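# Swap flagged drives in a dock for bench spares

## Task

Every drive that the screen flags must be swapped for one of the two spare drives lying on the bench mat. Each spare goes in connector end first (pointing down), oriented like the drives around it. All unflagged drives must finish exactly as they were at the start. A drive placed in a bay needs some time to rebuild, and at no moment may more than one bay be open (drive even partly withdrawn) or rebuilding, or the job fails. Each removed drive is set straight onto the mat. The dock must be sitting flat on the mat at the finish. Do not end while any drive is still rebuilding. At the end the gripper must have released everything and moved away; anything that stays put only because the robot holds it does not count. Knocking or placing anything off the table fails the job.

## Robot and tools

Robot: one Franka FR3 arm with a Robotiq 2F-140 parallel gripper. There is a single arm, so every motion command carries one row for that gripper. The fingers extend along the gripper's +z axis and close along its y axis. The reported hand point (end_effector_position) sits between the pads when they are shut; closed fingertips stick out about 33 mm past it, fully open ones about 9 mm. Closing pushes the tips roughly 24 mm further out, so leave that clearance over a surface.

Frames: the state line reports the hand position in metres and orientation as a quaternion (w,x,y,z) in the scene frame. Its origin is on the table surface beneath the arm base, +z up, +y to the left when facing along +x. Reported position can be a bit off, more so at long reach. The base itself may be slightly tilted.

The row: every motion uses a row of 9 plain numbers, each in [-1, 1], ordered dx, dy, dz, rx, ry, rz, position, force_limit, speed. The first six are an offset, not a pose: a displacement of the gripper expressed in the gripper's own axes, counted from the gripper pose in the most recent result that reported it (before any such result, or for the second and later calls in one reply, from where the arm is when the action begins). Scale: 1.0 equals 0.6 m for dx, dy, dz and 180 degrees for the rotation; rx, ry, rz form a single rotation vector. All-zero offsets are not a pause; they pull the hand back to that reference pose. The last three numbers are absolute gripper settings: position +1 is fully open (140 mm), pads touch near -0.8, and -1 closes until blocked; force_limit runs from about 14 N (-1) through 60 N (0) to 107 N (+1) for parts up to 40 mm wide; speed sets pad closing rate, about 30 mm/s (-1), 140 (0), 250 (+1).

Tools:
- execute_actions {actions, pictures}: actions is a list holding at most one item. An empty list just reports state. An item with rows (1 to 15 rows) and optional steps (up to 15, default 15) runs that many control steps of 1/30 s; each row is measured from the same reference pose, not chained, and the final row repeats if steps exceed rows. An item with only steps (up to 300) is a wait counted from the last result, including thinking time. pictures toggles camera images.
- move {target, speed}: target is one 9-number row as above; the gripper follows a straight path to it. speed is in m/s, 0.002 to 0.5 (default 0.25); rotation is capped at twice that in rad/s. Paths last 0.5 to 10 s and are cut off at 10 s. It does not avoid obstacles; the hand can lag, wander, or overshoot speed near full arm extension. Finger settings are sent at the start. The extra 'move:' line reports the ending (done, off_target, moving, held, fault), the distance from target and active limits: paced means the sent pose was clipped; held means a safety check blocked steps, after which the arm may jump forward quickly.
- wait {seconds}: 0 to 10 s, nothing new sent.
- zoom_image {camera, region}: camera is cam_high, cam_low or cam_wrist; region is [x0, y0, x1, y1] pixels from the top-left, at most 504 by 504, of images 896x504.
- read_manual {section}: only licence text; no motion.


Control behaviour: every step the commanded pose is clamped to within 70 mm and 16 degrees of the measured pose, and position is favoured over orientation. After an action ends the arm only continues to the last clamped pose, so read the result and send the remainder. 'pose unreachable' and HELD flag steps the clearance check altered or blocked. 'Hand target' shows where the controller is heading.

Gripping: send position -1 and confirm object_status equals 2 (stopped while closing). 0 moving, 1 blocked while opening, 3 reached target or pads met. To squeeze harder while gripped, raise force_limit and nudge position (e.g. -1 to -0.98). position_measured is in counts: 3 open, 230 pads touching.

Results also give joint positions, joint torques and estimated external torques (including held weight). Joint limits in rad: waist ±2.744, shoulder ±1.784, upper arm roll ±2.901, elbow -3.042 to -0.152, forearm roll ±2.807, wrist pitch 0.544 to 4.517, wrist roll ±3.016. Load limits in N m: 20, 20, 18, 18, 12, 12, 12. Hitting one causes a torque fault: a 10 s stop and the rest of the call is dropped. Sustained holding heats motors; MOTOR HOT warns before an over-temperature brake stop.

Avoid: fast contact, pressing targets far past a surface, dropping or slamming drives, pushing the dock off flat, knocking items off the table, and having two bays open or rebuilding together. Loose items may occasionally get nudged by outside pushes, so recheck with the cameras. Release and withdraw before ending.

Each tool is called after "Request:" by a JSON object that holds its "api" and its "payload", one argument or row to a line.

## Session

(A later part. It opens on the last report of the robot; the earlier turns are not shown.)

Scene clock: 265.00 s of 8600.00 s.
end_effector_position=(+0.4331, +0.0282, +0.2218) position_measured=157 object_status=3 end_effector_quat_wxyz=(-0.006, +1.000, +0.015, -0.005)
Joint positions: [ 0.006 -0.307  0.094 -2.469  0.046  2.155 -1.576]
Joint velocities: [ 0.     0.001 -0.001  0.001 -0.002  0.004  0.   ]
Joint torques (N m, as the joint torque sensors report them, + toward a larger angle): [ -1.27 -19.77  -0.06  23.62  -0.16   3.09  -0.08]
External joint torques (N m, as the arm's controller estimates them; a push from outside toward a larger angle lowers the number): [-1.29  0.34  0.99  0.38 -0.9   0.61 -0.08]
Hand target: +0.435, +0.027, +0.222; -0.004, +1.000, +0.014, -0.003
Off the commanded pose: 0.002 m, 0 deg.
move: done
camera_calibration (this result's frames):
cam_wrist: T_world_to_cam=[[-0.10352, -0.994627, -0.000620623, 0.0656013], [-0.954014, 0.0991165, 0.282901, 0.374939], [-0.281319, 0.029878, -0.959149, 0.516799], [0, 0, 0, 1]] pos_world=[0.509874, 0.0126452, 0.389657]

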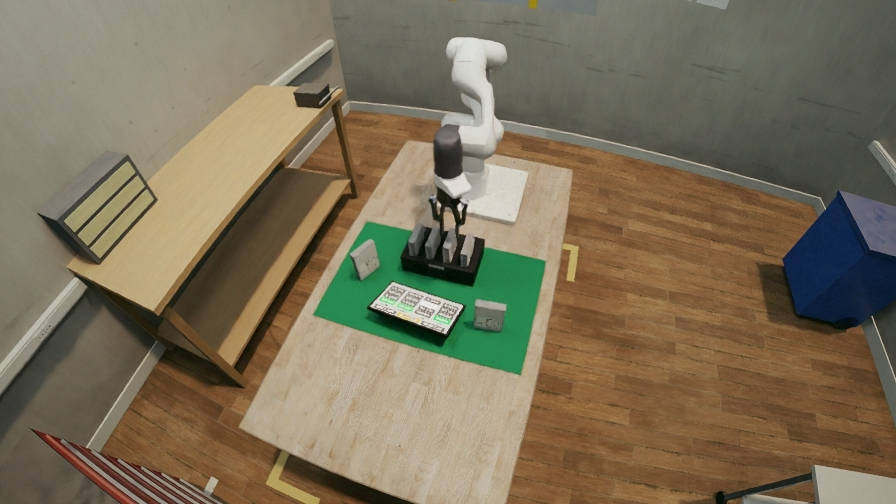

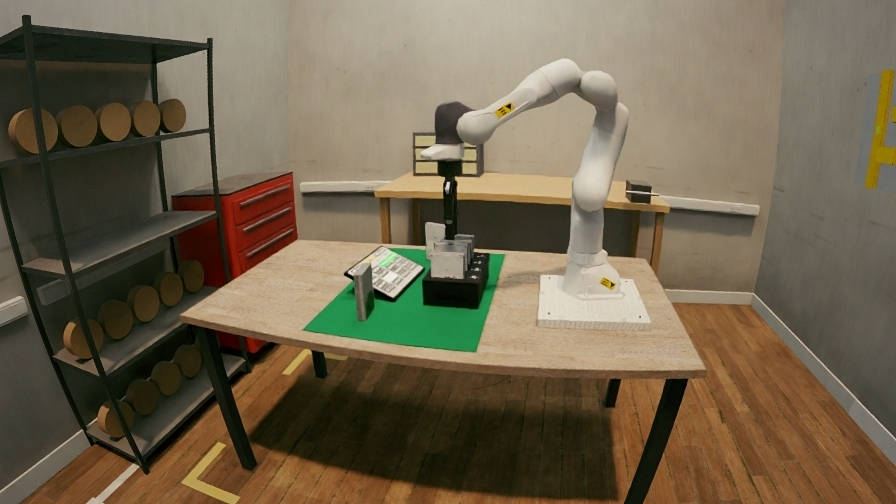

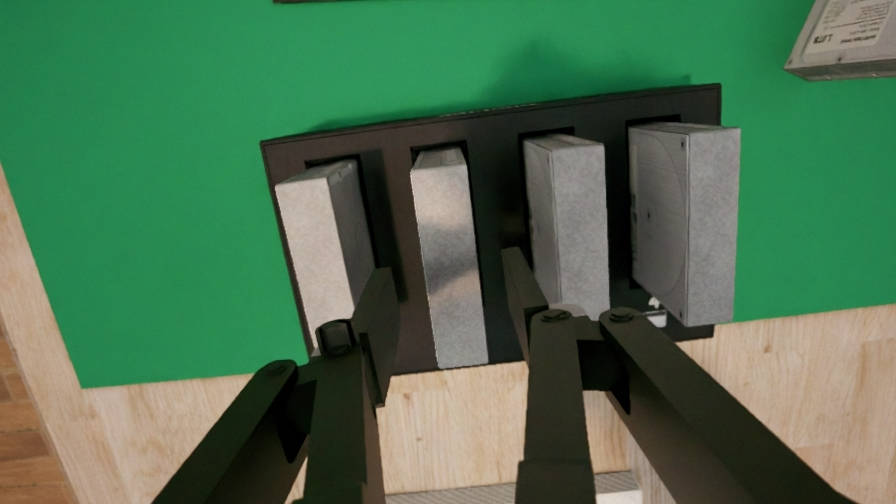

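Descend, grip, lift to 0.32, carry to (0.48, 0.245).

Request:
{"api": "move", "payload": {
  "target": [0,0.002,0.103,-0.003,0.004,0,-0.22,0,0],
  "speed": 0.08
}}

Request:
{"api": "move", "payload": {
  "target": [0,0,0,0,0,0,-1,0,-0.3]
}}

Request:
{"api": "move", "payload": {
  "target": [0,0,-0.28,0,0,0,-1,0,-0.3],
  "speed": 0.08
}}

Request:
{"api": "move", "payload": {
  "target": [0.09,-0.355,0,0,0,0.5,-1,0,-0.3]
}}

Scene clock: 270.97 s of 8600.00 s.
end_effector_position=(+0.4311, +0.0262, +0.1605) position_measured=157 object_status=3 end_effector_quat_wxyz=(-0.001, +1.000, +0.017, -0.000)
Joint positions: [ 0.006 -0.225  0.1   -2.565  0.032  2.342 -1.567]
Joint velocities: [-0.     0.     0.     0.001 -0.002  0.01   0.002]
Joint torques (N m, as the joint torque sensors report them, + toward a larger angle): [ -1.77 -21.71  -0.16  20.33  -0.39   3.22   0.12]
External joint torques (N m, as the arm's controller estimates them; a push from outside toward a larger angle lowers the number): [-1.84 -0.12  0.56 -1.52 -1.02  0.69  0.12]
Hand target: +0.432, +0.026, +0.160; +0.000, +1.000, +0.014, +0.001
Off the commanded pose: 0.002 m, 0 deg.
move: done
camera_calibration (this result's frames):
cam_wrist: T_world_to_cam=[[-0.101243, -0.994836, 0.0071998, 0.0611934], [-0.956806, 0.0993501, 0.273224, 0.393257], [-0.272528, 0.0207732, -0.961923, 0.454364], [0, 0, 0, 1]] pos_world=[0.506293, 0.0123687, 0.329176]

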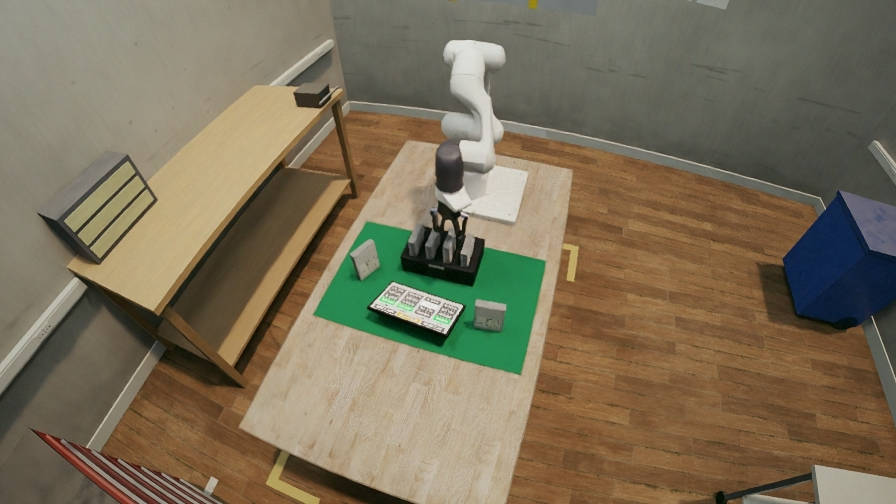

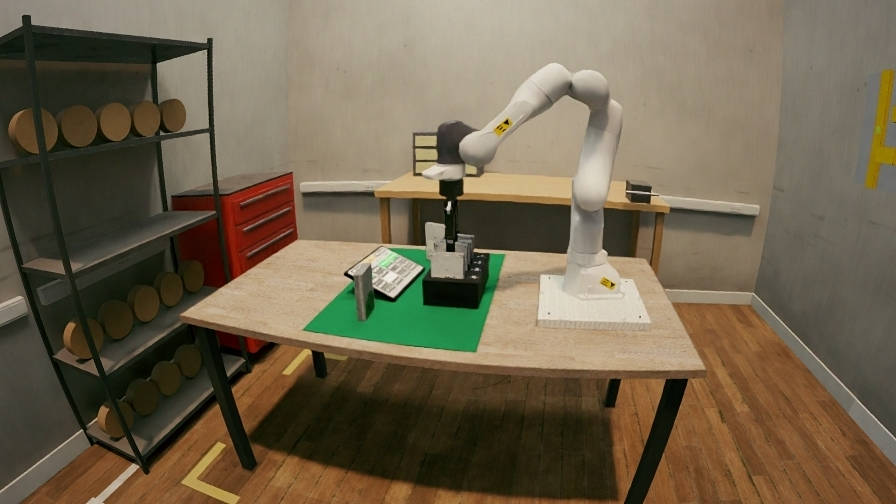

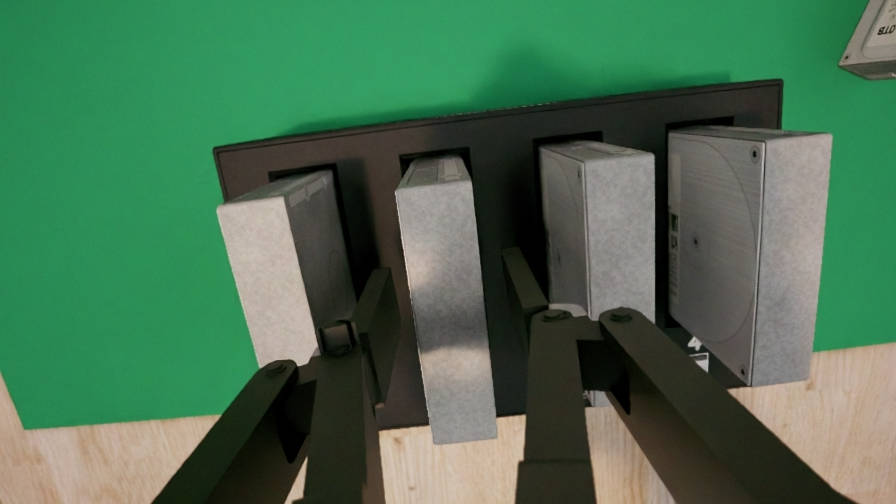

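Scene clock: 271.47 s of 8600.00 s.
end_effector_position=(+0.4311, +0.0268, +0.1606) position_measured=194 object_status=2 end_effector_quat_wxyz=(-0.002, +1.000, +0.016, -0.000)
Joint positions: [ 0.007 -0.225  0.1   -2.565  0.034  2.342 -1.566]
Joint velocities: [-0.001 -0.001 -0.001  0.001 -0.002  0.    -0.001]
Joint torques (N m, as the joint torque sensors report them, + toward a larger angle): [ -1.01 -22.27  -0.75  20.44   0.23   2.53  -0.33]
External joint torques (N m, as the arm's controller estimates them; a push from outside toward a larger angle lowers the number): [-0.99 -0.61  0.06 -1.45 -0.4   0.   -0.34]
Hand target: +0.431, +0.026, +0.160; -0.001, +1.000, +0.017, -0.000
Off the commanded pose: 0.001 m, 0 deg.
move: done
camera_calibration (this result's frames):
cam_wrist: T_world_to_cam=[[-0.102444, -0.99472, 0.00613509, 0.0624696], [-0.956736, 0.100217, 0.273153, 0.393172], [-0.272325, 0.0221131, -0.961951, 0.454349], [0, 0, 0, 1]] pos_world=[0.506292, 0.0126903, 0.329282]

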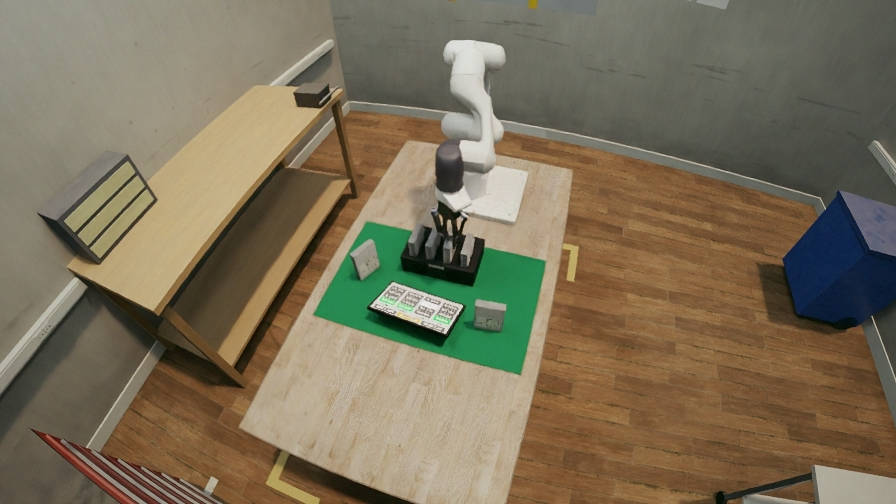

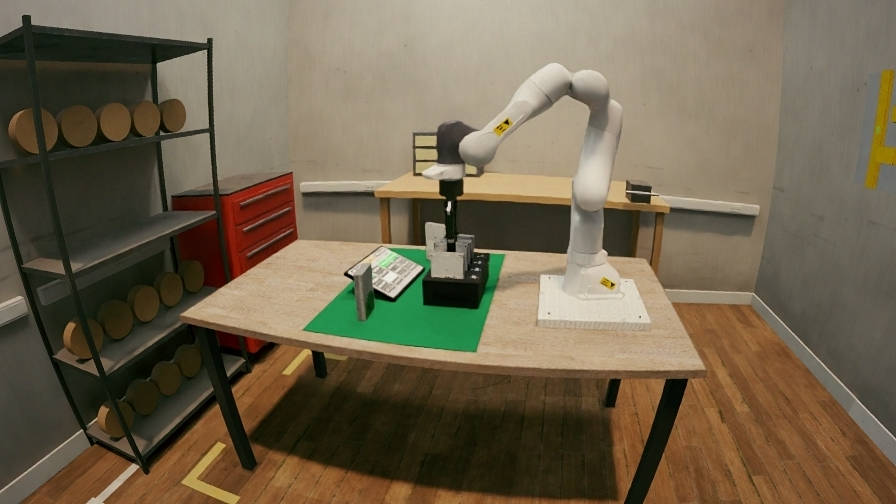

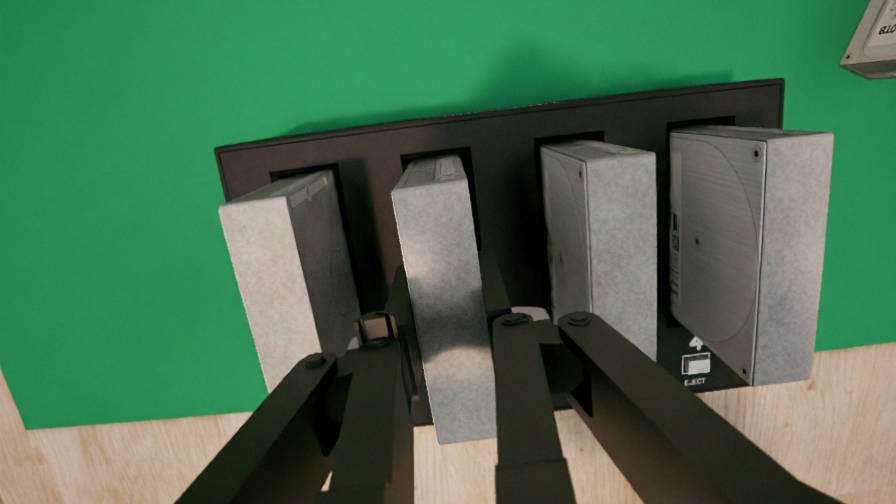

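Scene clock: 274.10 s of 8600.00 s.
end_effector_position=(+0.4304, +0.0296, +0.3238) position_measured=194 object_status=2 end_effector_quat_wxyz=(-0.003, +1.000, +0.017, -0.005)
Joint positions: [ 0.007 -0.396  0.091 -2.282  0.041  1.879 -1.57 ]
Joint velocities: [-0.001  0.    -0.001  0.002 -0.    -0.01   0.002]
Joint torques (N m, as the joint torque sensors report them, + toward a larger angle): [ -0.15 -22.39  -3.2   26.37   1.54   2.56  -0.62]
External joint torques (N m, as the arm's controller estimates them; a push from outside toward a larger angle lowers the number): [-0.19 -4.17 -1.84  1.91  0.7   0.05 -0.62]
Hand target: +0.432, +0.030, +0.329; -0.004, +1.000, +0.019, -0.000
Off the commanded pose: 0.006 m, 1 deg.
move: off_target
camera_calibration (this result's frames):
cam_wrist: T_world_to_cam=[[-0.100538, -0.994918, 0.00550796, 0.0635559], [-0.954449, 0.0980087, 0.281819, 0.343921], [-0.280927, 0.0230765, -0.959452, 0.613961], [0, 0, 0, 1]] pos_world=[0.507123, 0.0153577, 0.491792]

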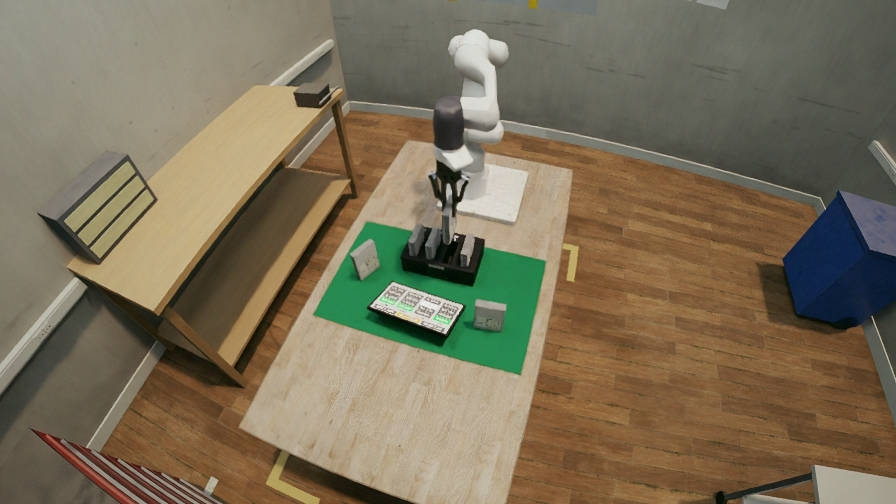

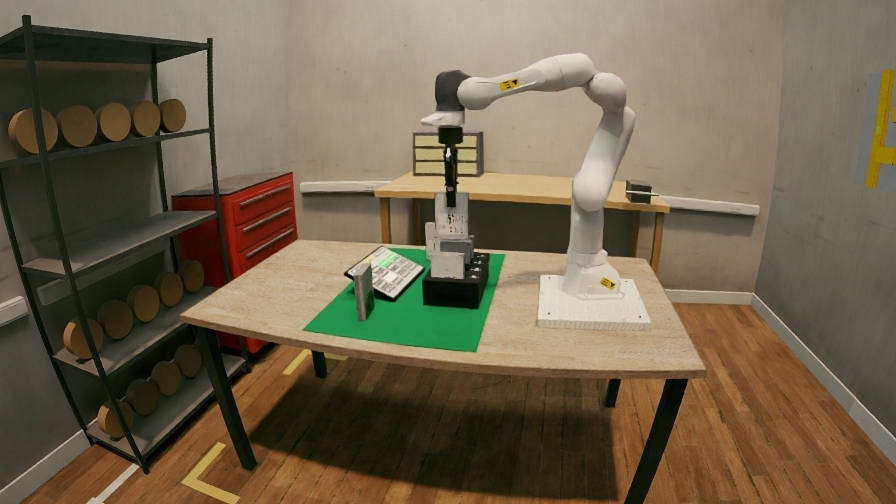

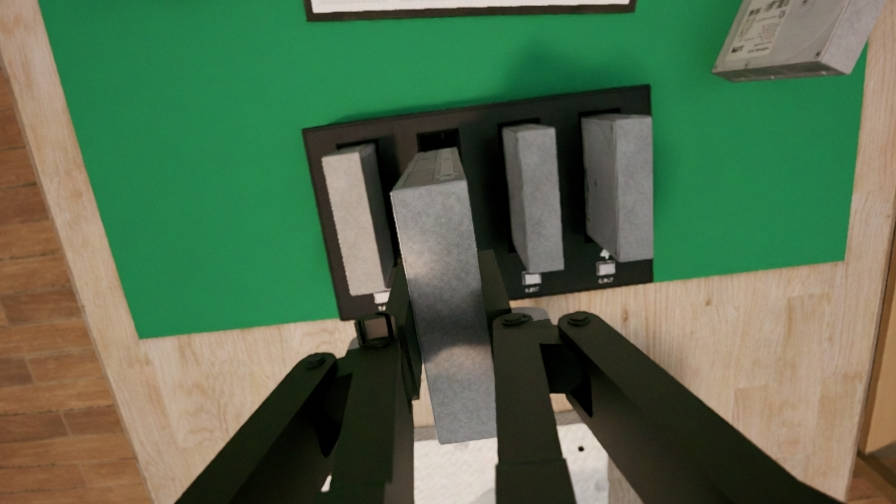

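Scene clock: 278.37 s of 8600.00 s.
end_effector_position=(+0.4757, +0.2441, +0.3184) position_measured=194 object_status=2 end_effector_quat_wxyz=(+0.004, +0.724, -0.690, -0.011)
Joint positions: [-0.496 -0.124  0.964 -1.962  0.122  1.874  0.334]
Joint velocities: [-0.001  0.004  0.002  0.002 -0.003 -0.004  0.031]
Joint torques (N m, as the joint torque sensors report them, + toward a larger angle): [ -2.27 -15.31  -1.97  27.16  -0.16   2.35   0.06]
External joint torques (N m, as the arm's controller estimates them; a push from outside toward a larger angle lowers the number): [-2.38 -1.76  1.22  2.99 -0.95 -0.08  0.06]
Hand target: +0.478, +0.244, +0.322; +0.002, +0.719, -0.695, -0.007
Off the commanded pose: 0.006 m, 1 deg.
move: off_target
camera_calibration (this result's frames):
cam_wrist: T_world_to_cam=[[-0.99578, 0.0863524, 0.031056, 0.435355], [0.0915989, 0.95579, 0.279419, -0.338603], [-0.00555446, 0.281085, -0.959667, 0.422695], [0, 0, 0, 1]] pos_world=[0.466882, 0.167226, 0.486738]

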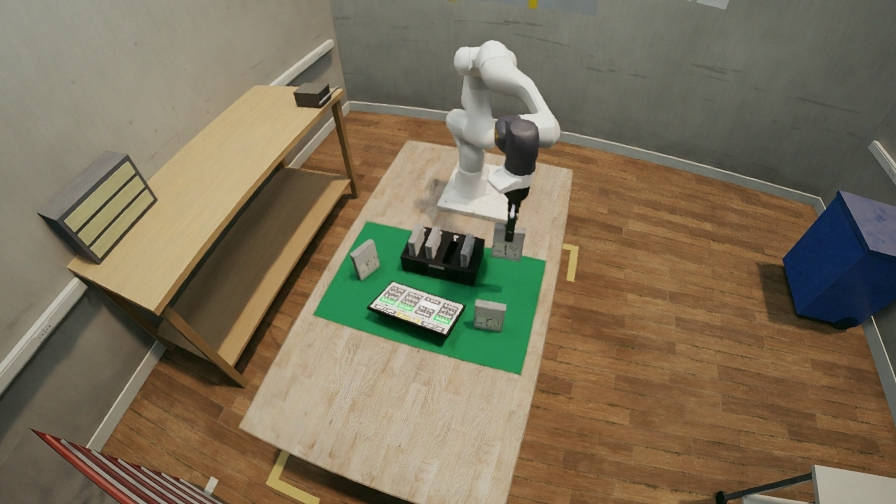

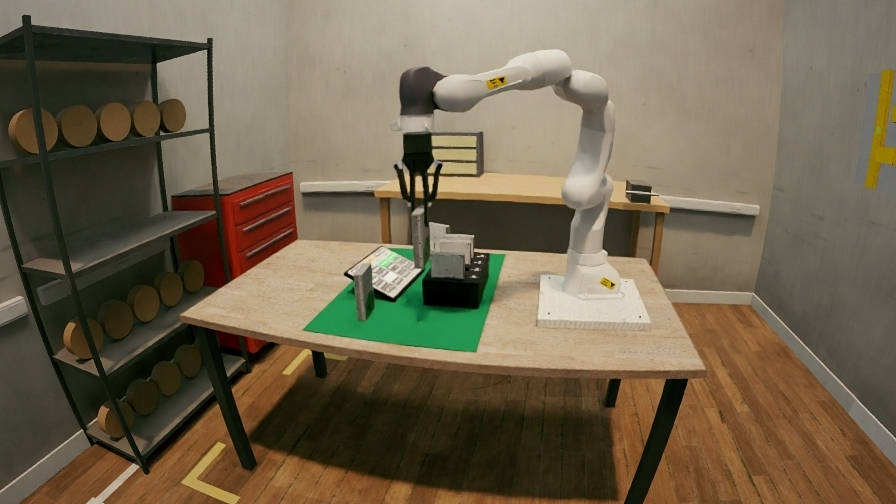

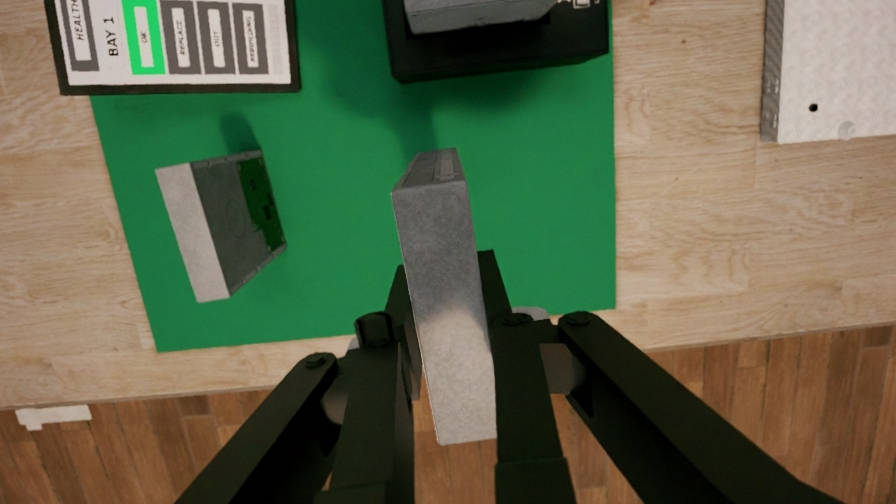

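Request:
{"api": "execute_actions", "payload": {
  "actions": []
}}

Scene clock: 290.10 s of 8600.00 s.
end_effector_position=(+0.4757, +0.2440, +0.3185) position_measured=194 object_status=2 end_effector_quat_wxyz=(+0.004, +0.720, -0.693, -0.011)
Joint positions: [-0.496 -0.124  0.964 -1.962  0.122  1.874  0.344]
Joint velocities: [-0.    -0.     0.001  0.     0.001  0.001 -0.   ]
Joint torques (N m, as the joint torque sensors report them, + toward a larger angle): [ -1.69 -15.42  -1.95  26.83  -0.23   2.34   0.02]
External joint torques (N m, as the arm's controller estimates them; a push from outside toward a larger angle lowers the number): [-1.74 -1.82  1.3   2.64 -1.   -0.09  0.01]
Hand target: +0.478, +0.244, +0.322; +0.002, +0.719, -0.695, -0.007
Off the commanded pose: 0.006 m, 1 deg.
Steps of this call (steps 1 to 352: nothing new was sent). Readings (end_effector_position | what the end effector reports):
1: (+0.4757, +0.2441, +0.3184) | position_measured=194 object_status=2
2: (+0.4757, +0.2440, +0.3184) | position_measured=194 object_status=2
4: (+0.4757, +0.2440, +0.3184) | position_measured=194 object_status=2
8: (+0.4757, +0.2440, +0.3184) | position_measured=194 object_status=2
352: the state above
camera_calibration (this result's frames):
cam_wrist: T_world_to_cam=[[-0.9949, 0.0958246, 0.0314809, 0.432433], [0.100808, 0.955038, 0.278818, -0.34256], [-0.00334775, 0.28057, -0.959828, 0.42188], [0, 0, 0, 1]] pos_world=[0.466173, 0.167353, 0.486831]

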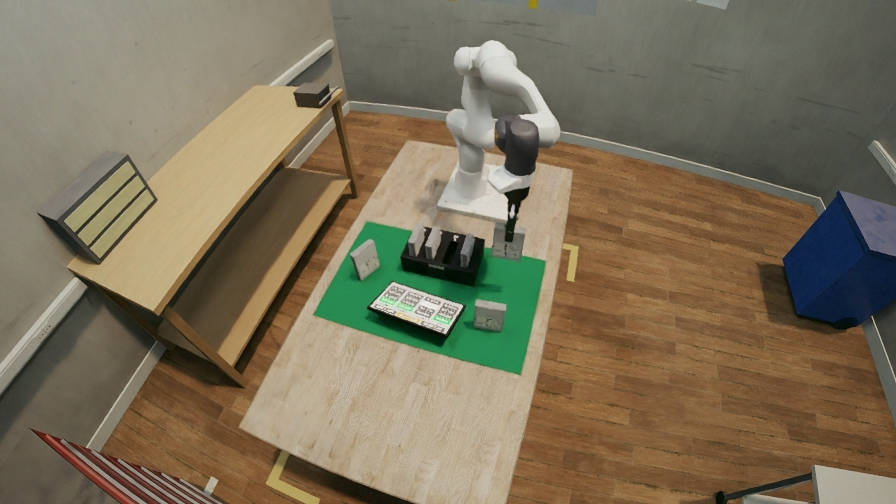

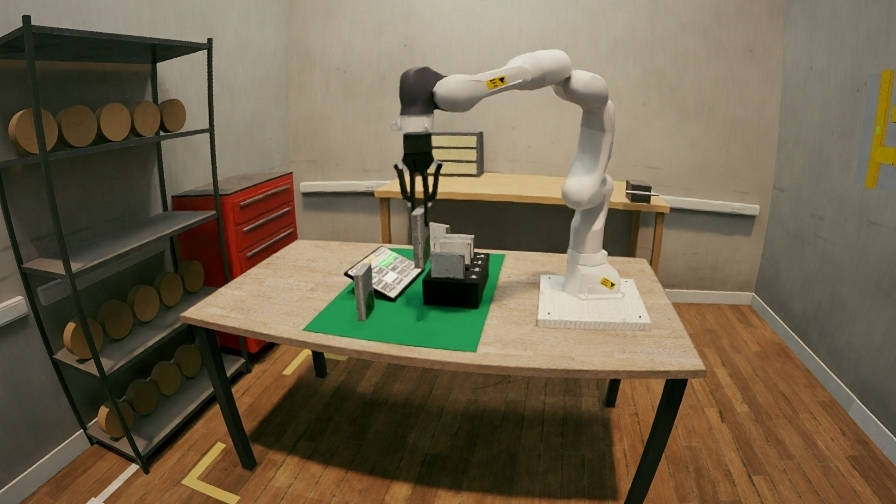

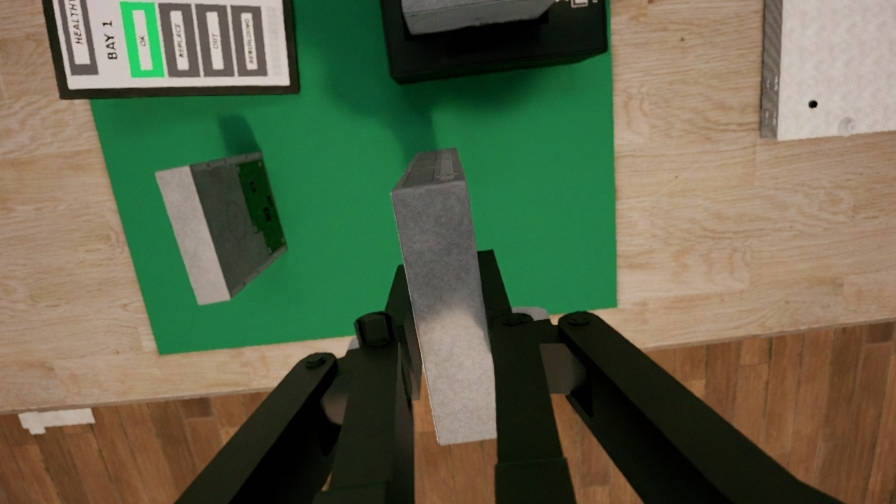

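Request:
{"api": "move", "payload": {
  "target": [0.02,0,0.28,0.008,0.003,0,-1,0,0],
  "speed": 0.1
}}

Request:
{"api": "move", "payload": {
  "target": [0,0,0.012,0.008,0.003,0,-1,0,0],
  "speed": 0.01
}}

Scene clock: 295.60 s of 8600.00 s.
end_effector_position=(+0.4661, +0.2273, +0.1460) position_measured=194 object_status=2 end_effector_quat_wxyz=(+0.007, +0.724, -0.689, -0.002)
Joint positions: [-0.477  0.105  0.983 -2.274 -0.123  2.314  0.494]
Joint velocities: [ 0.004  0.005 -0.002  0.002 -0.013  0.01   0.043]
Joint torques (N m, as the joint torque sensors report them, + toward a larger angle): [  0.31 -20.13   1.32  24.63  -0.28   3.56   0.08]
External joint torques (N m, as the arm's controller estimates them; a push from outside toward a larger angle lowers the number): [ 0.27 -1.69 -1.41  2.92 -0.86  1.12  0.08]
Hand target: +0.472, +0.229, +0.150; +0.001, +0.719, -0.695, +0.002
Off the commanded pose: 0.010 m, 1 deg.
move: off_target
camera_calibration (this result's frames):
cam_wrist: T_world_to_cam=[[-0.996115, 0.0850556, 0.0228197, 0.434274], [0.0880619, 0.960476, 0.264067, -0.27065], [0.000542587, 0.265051, -0.964234, 0.263407], [0, 0, 0, 1]] pos_world=[0.456278, 0.1532, 0.315546]

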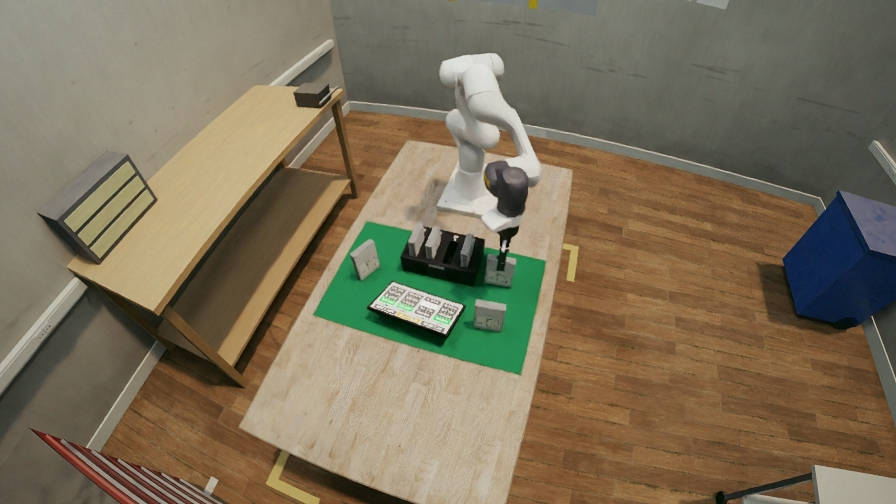

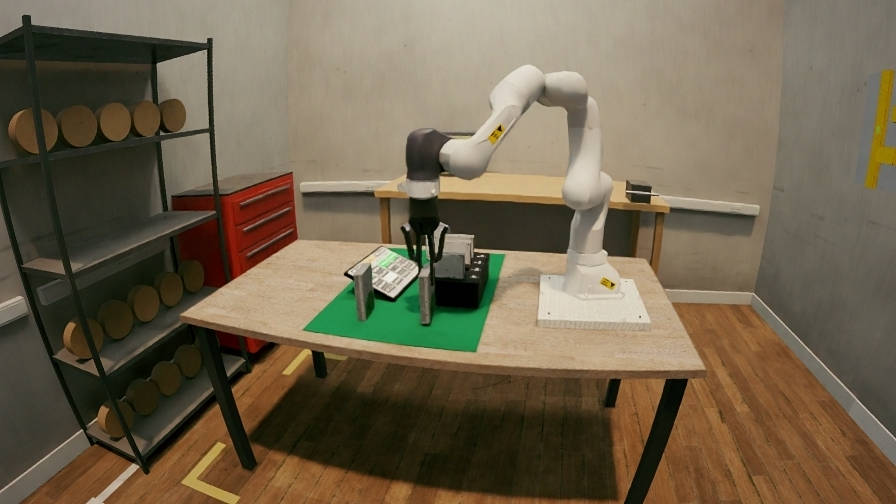

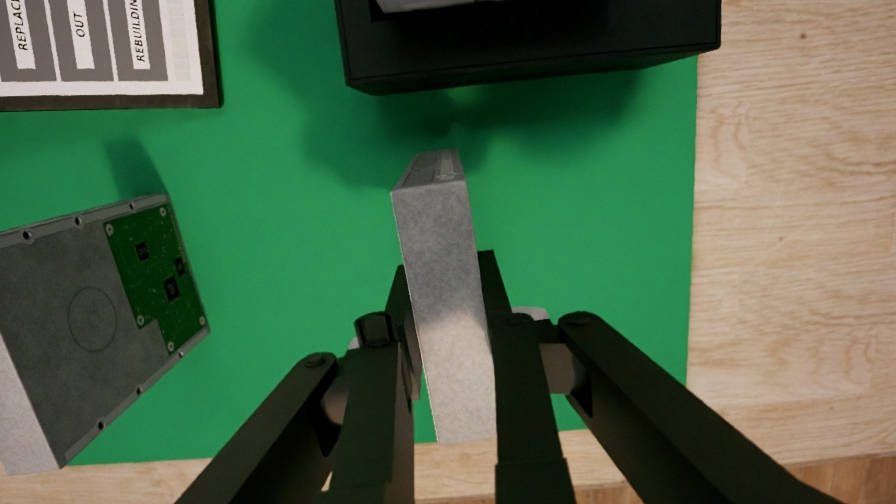

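Scene clock: 297.17 s of 8600.00 s.
end_effector_position=(+0.4612, +0.2249, +0.1380) position_measured=194 object_status=2 end_effector_quat_wxyz=(+0.009, +0.727, -0.686, +0.006)
Joint positions: [-0.472  0.101  0.983 -2.302 -0.145  2.34   0.508]
Joint velocities: [ 0.002 -0.001  0.001 -0.001 -0.003  0.     0.005]
Joint torques (N m, as the joint torque sensors report them, + toward a larger angle): [ -0.45 -19.     2.42  19.05  -0.87   5.09   0.34]
External joint torques (N m, as the arm's controller estimates them; a push from outside toward a larger angle lowers the number): [-0.57 -0.89 -0.25 -2.3  -1.43  2.65  0.34]
Hand target: +0.466, +0.227, +0.139; +0.002, +0.724, -0.689, +0.010
Off the commanded pose: 0.005 m, 1 deg.
move: off_target
camera_calibration (this result's frames):
cam_wrist: T_world_to_cam=[[-0.997006, 0.0763, 0.012555, 0.433575], [0.0770034, 0.964852, 0.251259, -0.259899], [0.00705737, 0.251473, -0.967839, 0.256864], [0, 0, 0, 1]] pos_world=[0.450477, 0.153088, 0.308462]

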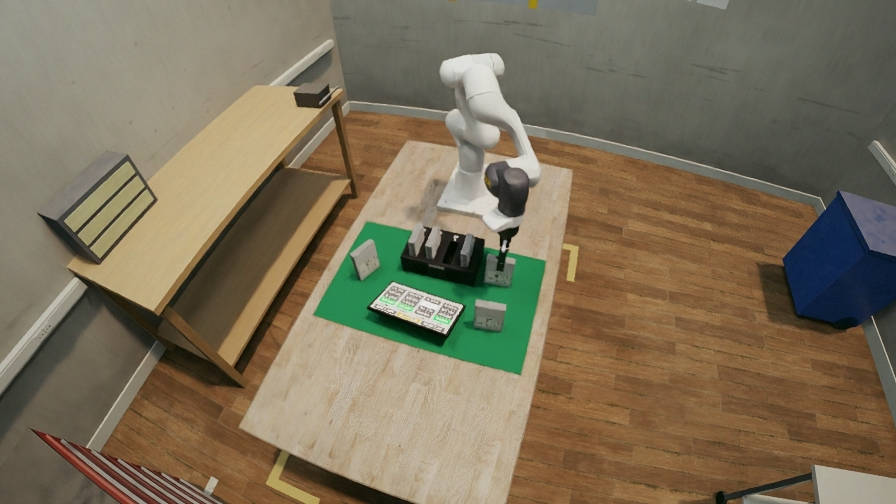

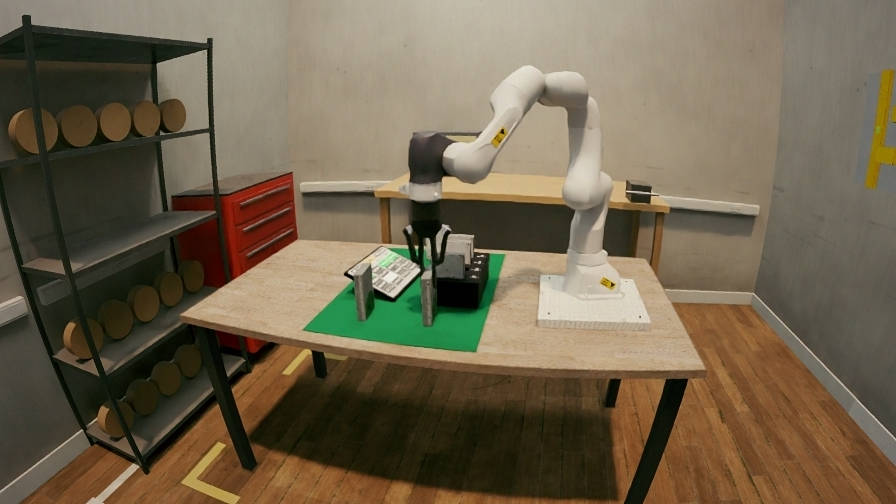

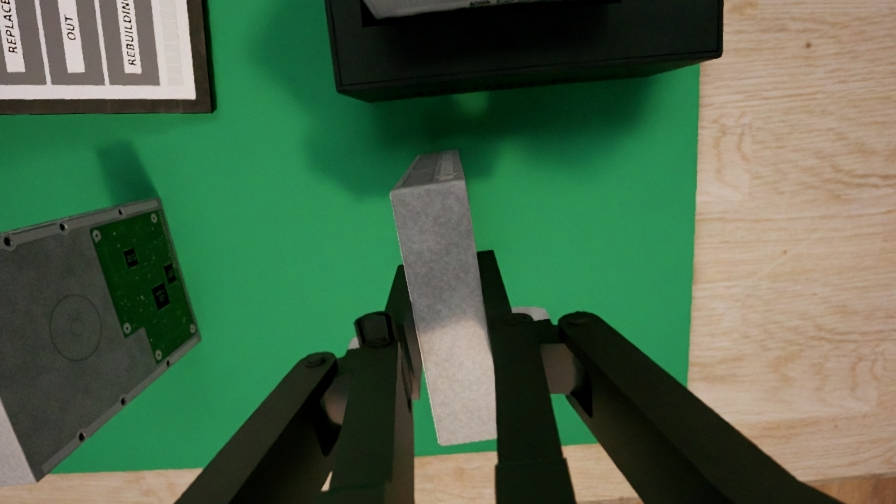

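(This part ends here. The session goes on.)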